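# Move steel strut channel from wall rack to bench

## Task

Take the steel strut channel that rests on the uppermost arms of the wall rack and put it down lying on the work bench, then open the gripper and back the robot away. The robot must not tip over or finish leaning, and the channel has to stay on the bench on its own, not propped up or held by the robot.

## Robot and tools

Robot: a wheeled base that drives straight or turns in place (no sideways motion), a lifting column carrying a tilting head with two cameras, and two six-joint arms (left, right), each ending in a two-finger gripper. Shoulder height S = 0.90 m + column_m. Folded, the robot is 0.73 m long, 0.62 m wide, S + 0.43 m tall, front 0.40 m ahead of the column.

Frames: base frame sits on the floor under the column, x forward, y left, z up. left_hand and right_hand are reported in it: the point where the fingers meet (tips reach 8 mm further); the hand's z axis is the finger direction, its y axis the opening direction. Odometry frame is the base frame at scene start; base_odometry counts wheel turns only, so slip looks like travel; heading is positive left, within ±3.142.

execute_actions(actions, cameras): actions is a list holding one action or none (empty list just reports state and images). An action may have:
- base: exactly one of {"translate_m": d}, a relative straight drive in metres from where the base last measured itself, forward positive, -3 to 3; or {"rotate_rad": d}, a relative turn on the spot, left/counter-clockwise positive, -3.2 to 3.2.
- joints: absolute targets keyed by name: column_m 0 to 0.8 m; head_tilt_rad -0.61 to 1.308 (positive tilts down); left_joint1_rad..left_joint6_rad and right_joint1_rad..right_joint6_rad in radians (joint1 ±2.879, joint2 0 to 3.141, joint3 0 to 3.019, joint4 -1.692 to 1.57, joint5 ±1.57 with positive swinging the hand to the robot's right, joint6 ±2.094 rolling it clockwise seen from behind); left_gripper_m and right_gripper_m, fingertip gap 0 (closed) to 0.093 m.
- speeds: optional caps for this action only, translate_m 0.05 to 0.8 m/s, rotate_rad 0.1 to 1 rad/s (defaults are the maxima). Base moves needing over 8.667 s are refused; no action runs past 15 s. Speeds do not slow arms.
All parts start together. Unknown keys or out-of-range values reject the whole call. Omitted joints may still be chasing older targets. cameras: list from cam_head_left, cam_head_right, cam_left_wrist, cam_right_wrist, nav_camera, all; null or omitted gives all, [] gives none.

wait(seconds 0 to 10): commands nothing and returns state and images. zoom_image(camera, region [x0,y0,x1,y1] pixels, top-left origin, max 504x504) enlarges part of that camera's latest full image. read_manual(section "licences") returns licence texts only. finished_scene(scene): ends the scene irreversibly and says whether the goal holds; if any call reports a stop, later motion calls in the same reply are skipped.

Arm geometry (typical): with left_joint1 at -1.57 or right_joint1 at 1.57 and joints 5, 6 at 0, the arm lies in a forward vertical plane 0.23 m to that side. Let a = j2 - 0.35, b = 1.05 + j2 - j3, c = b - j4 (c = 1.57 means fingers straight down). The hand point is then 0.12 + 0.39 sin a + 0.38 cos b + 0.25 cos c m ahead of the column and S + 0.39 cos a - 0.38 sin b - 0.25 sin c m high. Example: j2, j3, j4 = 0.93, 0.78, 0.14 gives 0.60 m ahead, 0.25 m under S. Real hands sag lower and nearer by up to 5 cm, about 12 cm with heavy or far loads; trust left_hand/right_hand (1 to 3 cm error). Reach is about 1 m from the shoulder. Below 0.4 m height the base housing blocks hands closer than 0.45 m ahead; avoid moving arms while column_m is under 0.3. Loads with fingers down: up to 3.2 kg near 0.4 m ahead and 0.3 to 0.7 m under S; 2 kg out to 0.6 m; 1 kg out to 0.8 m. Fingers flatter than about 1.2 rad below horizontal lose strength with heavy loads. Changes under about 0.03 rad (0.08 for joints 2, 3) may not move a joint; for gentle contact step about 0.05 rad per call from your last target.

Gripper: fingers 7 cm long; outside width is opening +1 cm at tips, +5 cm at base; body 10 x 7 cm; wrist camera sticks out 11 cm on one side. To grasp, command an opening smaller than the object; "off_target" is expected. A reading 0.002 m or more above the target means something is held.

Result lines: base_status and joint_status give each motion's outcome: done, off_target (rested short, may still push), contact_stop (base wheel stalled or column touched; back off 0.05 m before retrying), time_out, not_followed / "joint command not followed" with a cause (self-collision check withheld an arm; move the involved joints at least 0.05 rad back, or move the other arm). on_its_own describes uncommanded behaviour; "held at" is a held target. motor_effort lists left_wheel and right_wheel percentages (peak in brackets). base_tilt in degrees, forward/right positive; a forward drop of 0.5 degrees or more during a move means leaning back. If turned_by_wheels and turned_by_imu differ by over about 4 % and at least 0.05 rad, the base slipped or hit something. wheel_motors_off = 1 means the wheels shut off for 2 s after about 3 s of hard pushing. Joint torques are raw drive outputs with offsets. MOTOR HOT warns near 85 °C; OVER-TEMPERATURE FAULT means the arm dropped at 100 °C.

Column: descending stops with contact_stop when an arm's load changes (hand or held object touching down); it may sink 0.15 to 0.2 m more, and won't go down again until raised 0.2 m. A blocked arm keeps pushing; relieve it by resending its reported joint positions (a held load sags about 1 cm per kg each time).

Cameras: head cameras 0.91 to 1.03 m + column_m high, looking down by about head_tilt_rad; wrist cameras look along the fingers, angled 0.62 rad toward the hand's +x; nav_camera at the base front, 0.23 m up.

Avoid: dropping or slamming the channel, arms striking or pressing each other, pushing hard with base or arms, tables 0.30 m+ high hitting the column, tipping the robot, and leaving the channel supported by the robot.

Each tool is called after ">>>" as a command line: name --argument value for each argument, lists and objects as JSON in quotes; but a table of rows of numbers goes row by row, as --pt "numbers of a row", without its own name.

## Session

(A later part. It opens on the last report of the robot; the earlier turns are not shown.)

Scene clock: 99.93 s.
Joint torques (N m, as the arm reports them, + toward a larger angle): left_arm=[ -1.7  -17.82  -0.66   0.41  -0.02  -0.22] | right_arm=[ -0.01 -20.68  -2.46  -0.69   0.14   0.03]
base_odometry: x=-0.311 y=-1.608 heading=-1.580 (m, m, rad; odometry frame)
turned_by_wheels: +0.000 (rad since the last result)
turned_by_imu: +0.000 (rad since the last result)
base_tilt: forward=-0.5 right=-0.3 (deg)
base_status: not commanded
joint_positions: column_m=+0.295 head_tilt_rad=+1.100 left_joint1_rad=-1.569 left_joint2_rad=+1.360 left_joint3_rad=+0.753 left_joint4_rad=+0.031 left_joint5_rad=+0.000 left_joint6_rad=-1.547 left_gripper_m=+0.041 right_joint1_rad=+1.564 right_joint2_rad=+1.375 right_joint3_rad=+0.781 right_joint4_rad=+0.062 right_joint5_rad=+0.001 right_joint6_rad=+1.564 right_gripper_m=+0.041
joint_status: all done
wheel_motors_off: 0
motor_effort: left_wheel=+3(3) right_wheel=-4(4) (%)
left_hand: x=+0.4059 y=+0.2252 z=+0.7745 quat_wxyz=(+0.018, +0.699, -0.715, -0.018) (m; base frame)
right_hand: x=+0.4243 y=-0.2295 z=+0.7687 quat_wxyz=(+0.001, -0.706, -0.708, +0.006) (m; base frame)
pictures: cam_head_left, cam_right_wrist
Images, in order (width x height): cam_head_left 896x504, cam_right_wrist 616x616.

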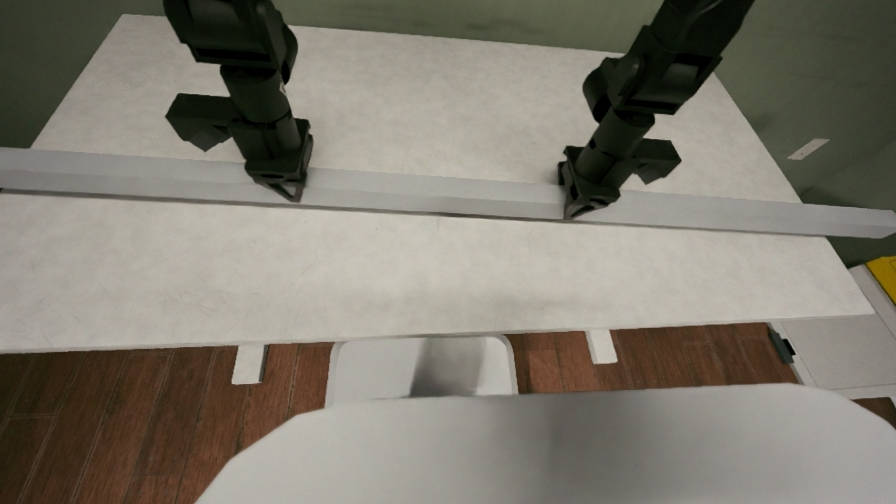

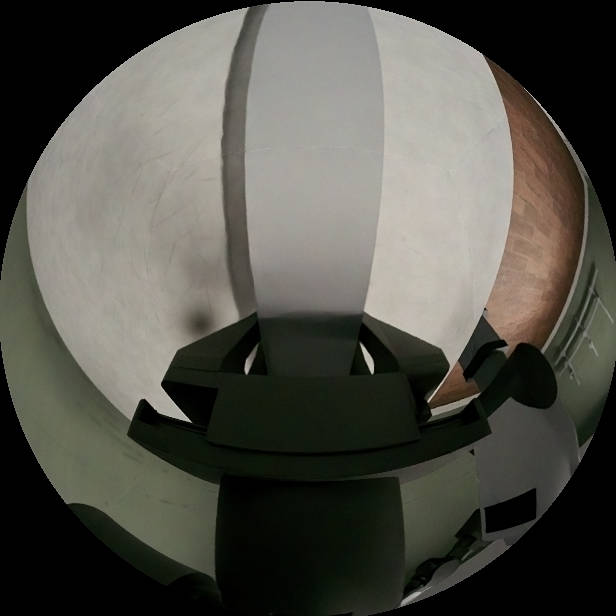

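>>> execute_actions --actions '[{"joints":{"column_m":0.27}}]' --cameras '["cam_head_left","cam_right_wrist"]'

Scene clock: 102.60 s.
Joint torques (N m, as the arm reports them, + toward a larger angle): left_arm=[ -1.82 -17.54  -0.57   0.46  -0.03  -0.22] | right_arm=[ -0.09 -20.87  -2.64  -0.55   0.15   0.02]
base_odometry: x=-0.311 y=-1.608 heading=-1.580 (m, m, rad; odometry frame)
turned_by_wheels: +0.000 (rad since the last result)
turned_by_imu: +0.000 (rad since the last result)
base_tilt: forward=-0.4 right=-0.3 (deg)
base_status: not commanded
joint_positions: column_m=+0.270 head_tilt_rad=+1.100 left_joint1_rad=-1.569 left_joint2_rad=+1.360 left_joint3_rad=+0.753 left_joint4_rad=+0.031 left_joint5_rad=+0.000 left_joint6_rad=-1.547 left_gripper_m=+0.041 right_joint1_rad=+1.564 right_joint2_rad=+1.375 right_joint3_rad=+0.781 right_joint4_rad=+0.062 right_joint5_rad=+0.001 right_joint6_rad=+1.564 right_gripper_m=+0.041
joint_status: all done
wheel_motors_off: 0
motor_effort: left_wheel=+3(4) right_wheel=-5(4) (%)
left_hand: x=+0.4059 y=+0.2252 z=+0.7495 quat_wxyz=(+0.018, +0.699, -0.715, -0.018) (m; base frame)
right_hand: x=+0.4241 y=-0.2295 z=+0.7437 quat_wxyz=(+0.001, -0.706, -0.708, +0.006) (m; base frame)
pictures: cam_head_left, cam_right_wrist
Images, in order (width x height): cam_head_left 896x504, cam_right_wrist 616x616.

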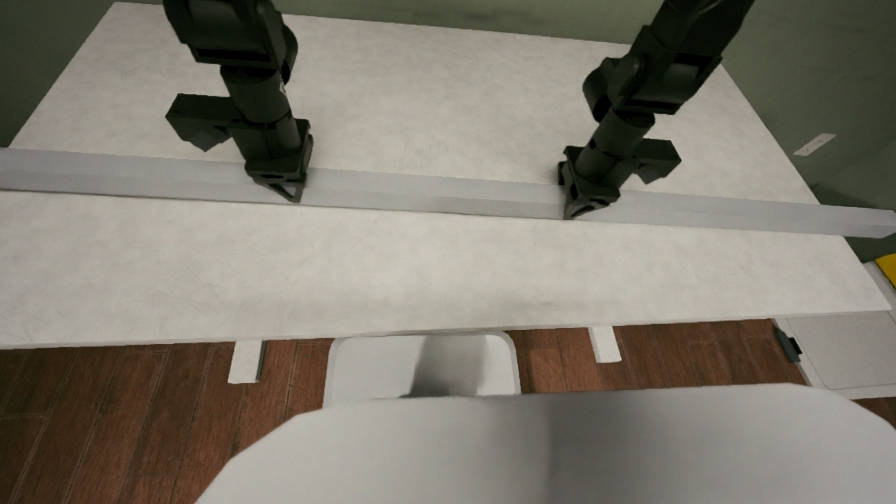

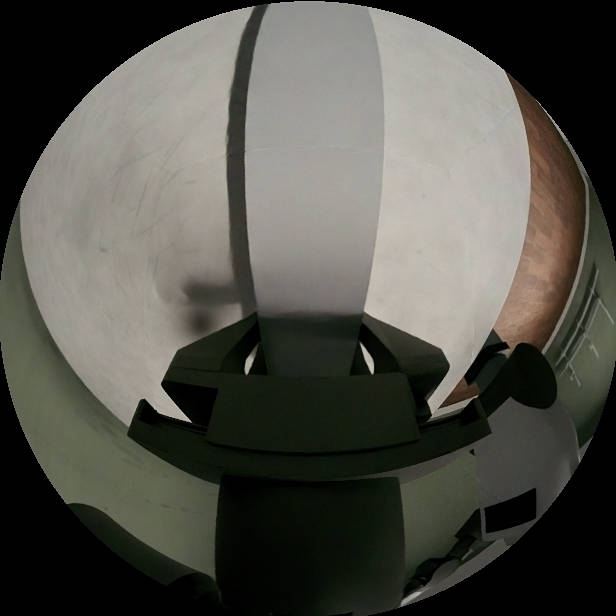

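>>> execute_actions --actions '[{"joints":{"column_m":0.25}}]' --cameras '["cam_head_left","cam_right_wrist"]'

Scene clock: 104.77 s.
Joint torques (N m, as the arm reports them, + toward a larger angle): left_arm=[ -1.71 -15.66   0.87   0.52  -0.08  -0.21] | right_arm=[ -0.14 -17.07  -0.52  -0.38   0.06   0.04]
base_odometry: x=-0.311 y=-1.608 heading=-1.580 (m, m, rad; odometry frame)
turned_by_wheels: +0.000 (rad since the last result)
turned_by_imu: +0.000 (rad since the last result)
base_tilt: forward=-0.5 right=-0.3 (deg)
base_status: not commanded
joint_positions: column_m=+0.250 head_tilt_rad=+1.100 left_joint1_rad=-1.569 left_joint2_rad=+1.338 left_joint3_rad=+0.740 left_joint4_rad=+0.031 left_joint5_rad=+0.001 left_joint6_rad=-1.547 left_gripper_m=+0.041 right_joint1_rad=+1.564 right_joint2_rad=+1.337 right_joint3_rad=+0.757 right_joint4_rad=+0.059 right_joint5_rad=+0.002 right_joint6_rad=+1.564 right_gripper_m=+0.041
joint_status: all done
wheel_motors_off: 0
motor_effort: left_wheel=+6(6) right_wheel=-3(6) (%)
left_hand: x=+0.4066 y=+0.2250 z=+0.7362 quat_wxyz=(+0.016, +0.699, -0.715, -0.015) (m; base frame)
right_hand: x=+0.4245 y=-0.2297 z=+0.7358 quat_wxyz=(-0.004, -0.706, -0.708, +0.002) (m; base frame)
pictures: cam_head_left, cam_right_wrist
Images, in order (width x height): cam_head_left 896x504, cam_right_wrist 616x616.

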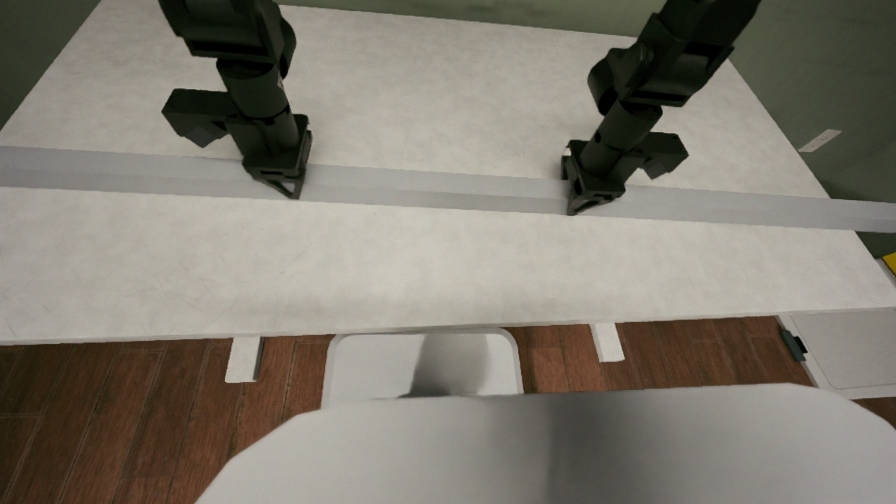

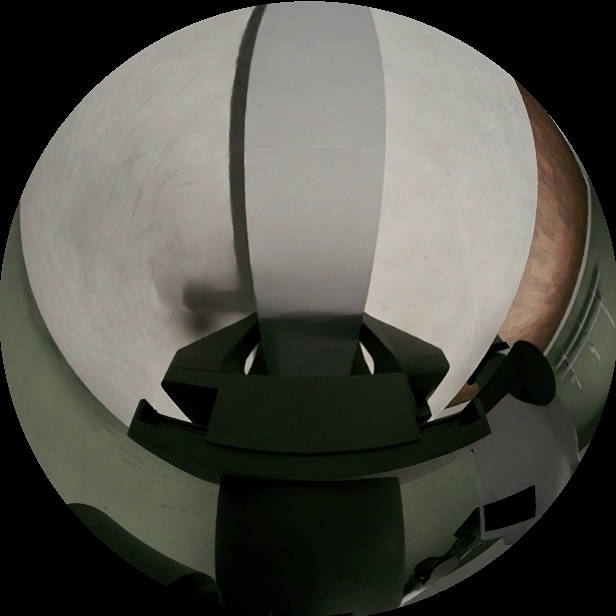

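>>> execute_actions --actions '[{"joints":{"column_m":0.239}}]' --cameras '[]'

>>> execute_actions --actions '[{"joints":{"left_gripper_m":0.093,"right_gripper_m":0.093}}]' --cameras '["cam_head_left","cam_left_wrist","cam_right_wrist"]'

Scene clock: 107.20 s.
Joint torques (N m, as the arm reports them, + toward a larger angle): left_arm=[ -1.65 -13.04   2.96   0.66  -0.06  -0.22] | right_arm=[ -0.06 -13.92   1.05  -0.03   0.06   0.03]
base_odometry: x=-0.311 y=-1.608 heading=-1.580 (m, m, rad; odometry frame)
turned_by_wheels: +0.000 (rad since the last result)
turned_by_imu: +0.000 (rad since the last result)
base_tilt: forward=-0.5 right=-0.3 (deg)
base_status: not commanded
joint_positions: column_m=+0.239 head_tilt_rad=+1.100 left_joint1_rad=-1.569 left_joint2_rad=+1.305 left_joint3_rad=+0.720 left_joint4_rad=+0.027 left_joint5_rad=+0.001 left_joint6_rad=-1.547 left_gripper_m=+0.041 right_joint1_rad=+1.564 right_joint2_rad=+1.304 right_joint3_rad=+0.739 right_joint4_rad=+0.051 right_joint5_rad=+0.002 right_joint6_rad=+1.564 right_gripper_m=+0.041
joint_status: all done
wheel_motors_off: 0
motor_effort: left_wheel=+6(6) right_wheel=-2(2) (%)
left_hand: x=+0.4071 y=+0.2250 z=+0.7353 quat_wxyz=(+0.012, +0.699, -0.715, -0.012) (m; base frame)
right_hand: x=+0.4247 y=-0.2296 z=+0.7351 quat_wxyz=(-0.006, -0.706, -0.708, +0.000) (m; base frame)
pictures: none
No camera images: the call's "cameras" was empty. Leave "cameras" out to get every camera's image.

Scene clock: 107.93 s.
Joint torques (N m, as the arm reports them, + toward a larger angle): left_arm=[ -1.63 -13.11   0.47   0.75  -0.06  -0.04] | right_arm=[ -0.09 -13.37   0.58   0.02   0.07   0.03]
base_odometry: x=-0.311 y=-1.608 heading=-1.580 (m, m, rad; odometry frame)
turned_by_wheels: +0.000 (rad since the last result)
turned_by_imu: +0.000 (rad since the last result)
base_tilt: forward=-0.5 right=-0.3 (deg)
base_status: not commanded
joint_positions: column_m=+0.239 head_tilt_rad=+1.100 left_joint1_rad=-1.569 left_joint2_rad=+1.299 left_joint3_rad=+0.750 left_joint4_rad=+0.027 left_joint5_rad=+0.001 left_joint6_rad=-1.563 left_gripper_m=+0.093 right_joint1_rad=+1.564 right_joint2_rad=+1.302 right_joint3_rad=+0.747 right_joint4_rad=+0.049 right_joint5_rad=+0.002 right_joint6_rad=+1.564 right_gripper_m=+0.093
joint_status: all done
wheel_motors_off: 0
motor_effort: left_wheel=+5(6) right_wheel=-4(4) (%)
left_hand: x=+0.4282 y=+0.2250 z=+0.7366 quat_wxyz=(-0.001, +0.705, -0.710, +0.001) (m; base frame)
right_hand: x=+0.4307 y=-0.2296 z=+0.7356 quat_wxyz=(-0.009, -0.706, -0.708, -0.003) (m; base frame)
pictures: cam_head_left, cam_left_wrist, cam_right_wrist
Images, in order (width x height): cam_head_left 896x504, cam_left_wrist 616x616, cam_right_wrist 616x616.

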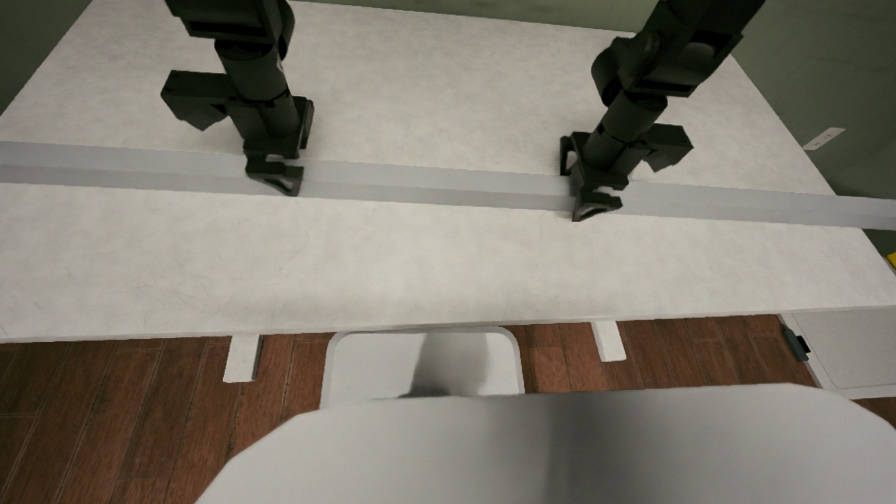

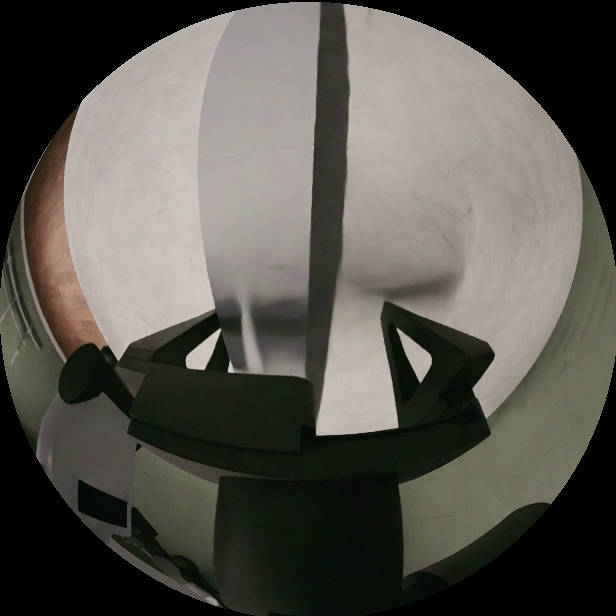

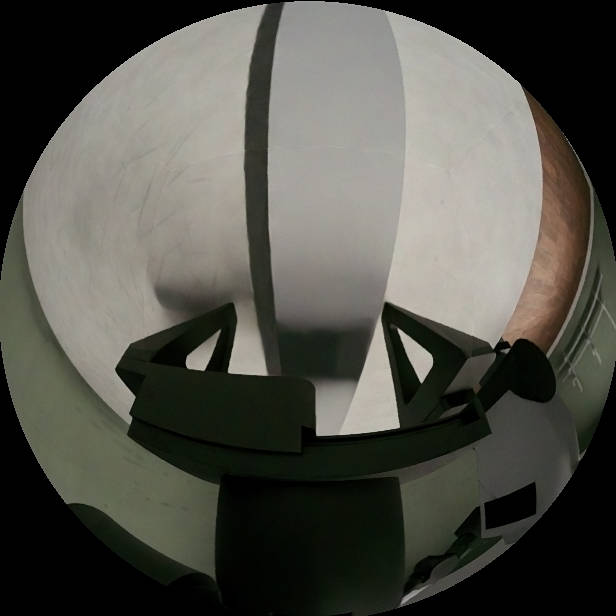

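>>> execute_actions --actions '[{"base":{"translate_m":-0.012},"joints":{"column_m":0.33}}]' --cameras '["cam_left_wrist"]'

>>> execute_actions --actions '[{"base":{"translate_m":-0.9},"joints":{"head_tilt_rad":0.6}}]' --cameras '["cam_head_left","cam_head_right","nav_camera"]'

Scene clock: 111.77 s.
Joint torques (N m, as the arm reports them, + toward a larger angle): left_arm=[ -1.58 -12.84   0.57   0.77  -0.06  -0.05] | right_arm=[ -0.11 -13.7    0.45   0.13   0.06   0.03]
base_odometry: x=-0.310 y=-1.596 heading=-1.580 (m, m, rad; odometry frame)
turned_by_wheels: +0.000 (rad since the last result)
turned_by_imu: -0.001 (rad since the last result)
base_tilt: forward=-0.5 right=-0.3 (deg)
base_status: done
joint_positions: column_m=+0.330 head_tilt_rad=+1.100 left_joint1_rad=-1.569 left_joint2_rad=+1.297 left_joint3_rad=+0.749 left_joint4_rad=+0.027 left_joint5_rad=+0.001 left_joint6_rad=-1.564 left_gripper_m=+0.093 right_joint1_rad=+1.564 right_joint2_rad=+1.300 right_joint3_rad=+0.749 right_joint4_rad=+0.047 right_joint5_rad=+0.002 right_joint6_rad=+1.564 right_gripper_m=+0.093
joint_status: all done
wheel_motors_off: 0
motor_effort: left_wheel=+0(27) right_wheel=-1(42) (%)
left_hand: x=+0.4283 y=+0.2250 z=+0.8279 quat_wxyz=(-0.001, +0.705, -0.709, +0.001) (m; base frame)
right_hand: x=+0.4321 y=-0.2296 z=+0.8272 quat_wxyz=(-0.010, -0.706, -0.708, -0.004) (m; base frame)
pictures: cam_left_wrist
Images, in order (width x height): cam_left_wrist 616x616.

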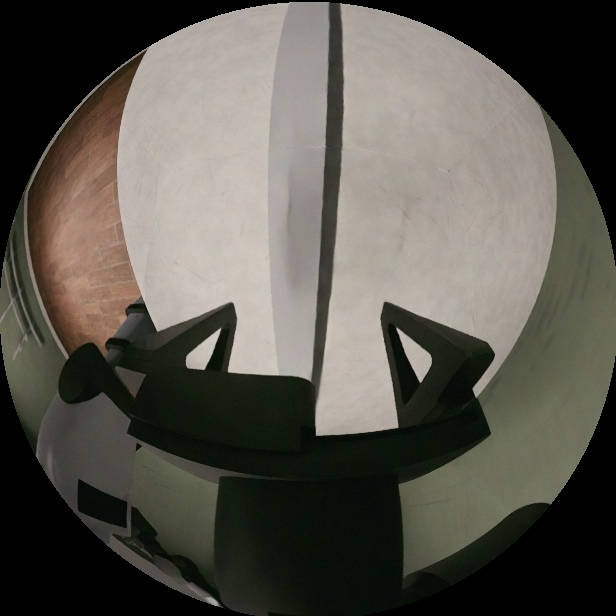

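Scene clock: 114.83 s.
Joint torques (N m, as the arm reports them, + toward a larger angle): left_arm=[ -1.73 -12.87   0.66   0.78  -0.07  -0.06] | right_arm=[ -0.13 -13.6    0.56   0.15   0.08   0.03]
base_odometry: x=-0.303 y=-0.696 heading=-1.578 (m, m, rad; odometry frame)
turned_by_wheels: +0.001 (rad since the last result)
turned_by_imu: +0.003 (rad since the last result)
base_tilt: forward=-0.5 right=-0.3 (deg)
base_status: done
joint_positions: column_m=+0.330 head_tilt_rad=+0.617 left_joint1_rad=-1.569 left_joint2_rad=+1.296 left_joint3_rad=+0.748 left_joint4_rad=+0.027 left_joint5_rad=+0.001 left_joint6_rad=-1.564 left_gripper_m=+0.093 right_joint1_rad=+1.564 right_joint2_rad=+1.298 right_joint3_rad=+0.748 right_joint4_rad=+0.047 right_joint5_rad=+0.002 right_joint6_rad=+1.564 right_gripper_m=+0.093
joint_status: all done
wheel_motors_off: 0
motor_effort: left_wheel=+0(46) right_wheel=-3(76) (%)
left_hand: x=+0.4278 y=+0.2250 z=+0.8283 quat_wxyz=(-0.001, +0.705, -0.709, +0.001) (m; base frame)
right_hand: x=+0.4324 y=-0.2296 z=+0.8277 quat_wxyz=(-0.010, -0.706, -0.708, -0.004) (m; base frame)
pictures: cam_head_left, cam_head_right, nav_camera
Images, in order (width x height): cam_head_left 896x504, cam_head_right 896x504, nav_camera 896x504.

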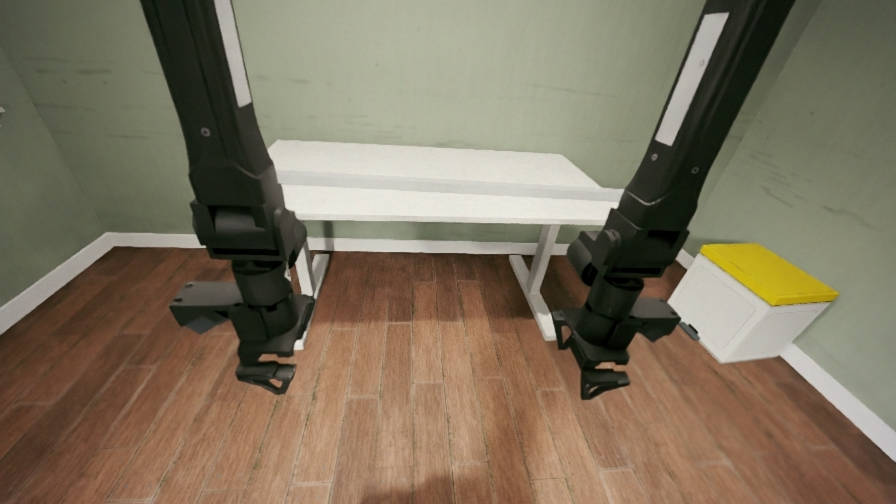

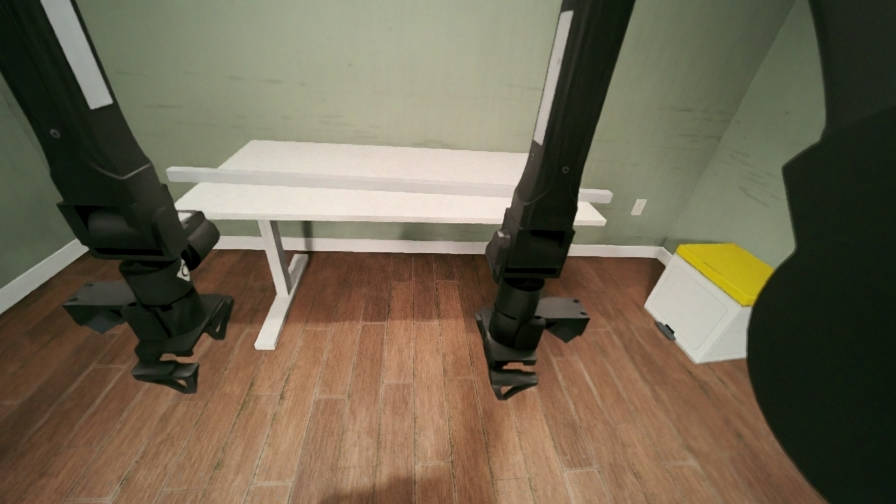

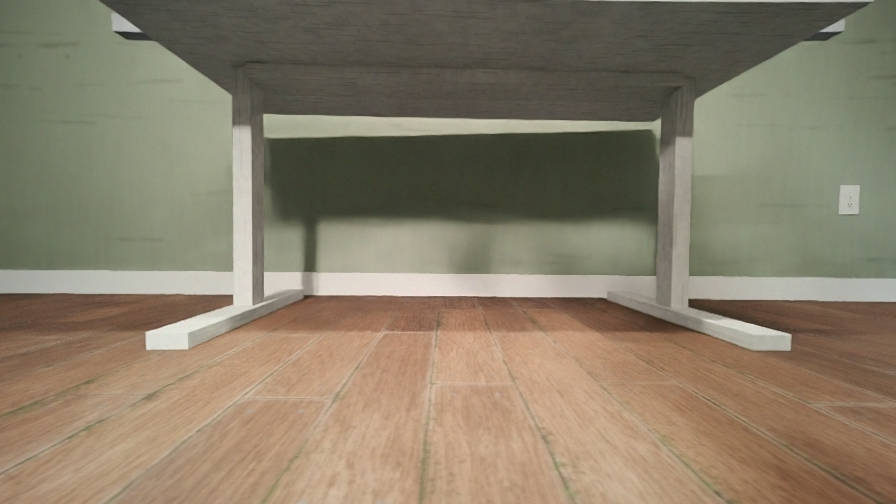

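The strut lies about centred on the bench, and the robot is clear of it.

>>> finished_scene --scene 1

The scene is finished: the task was done.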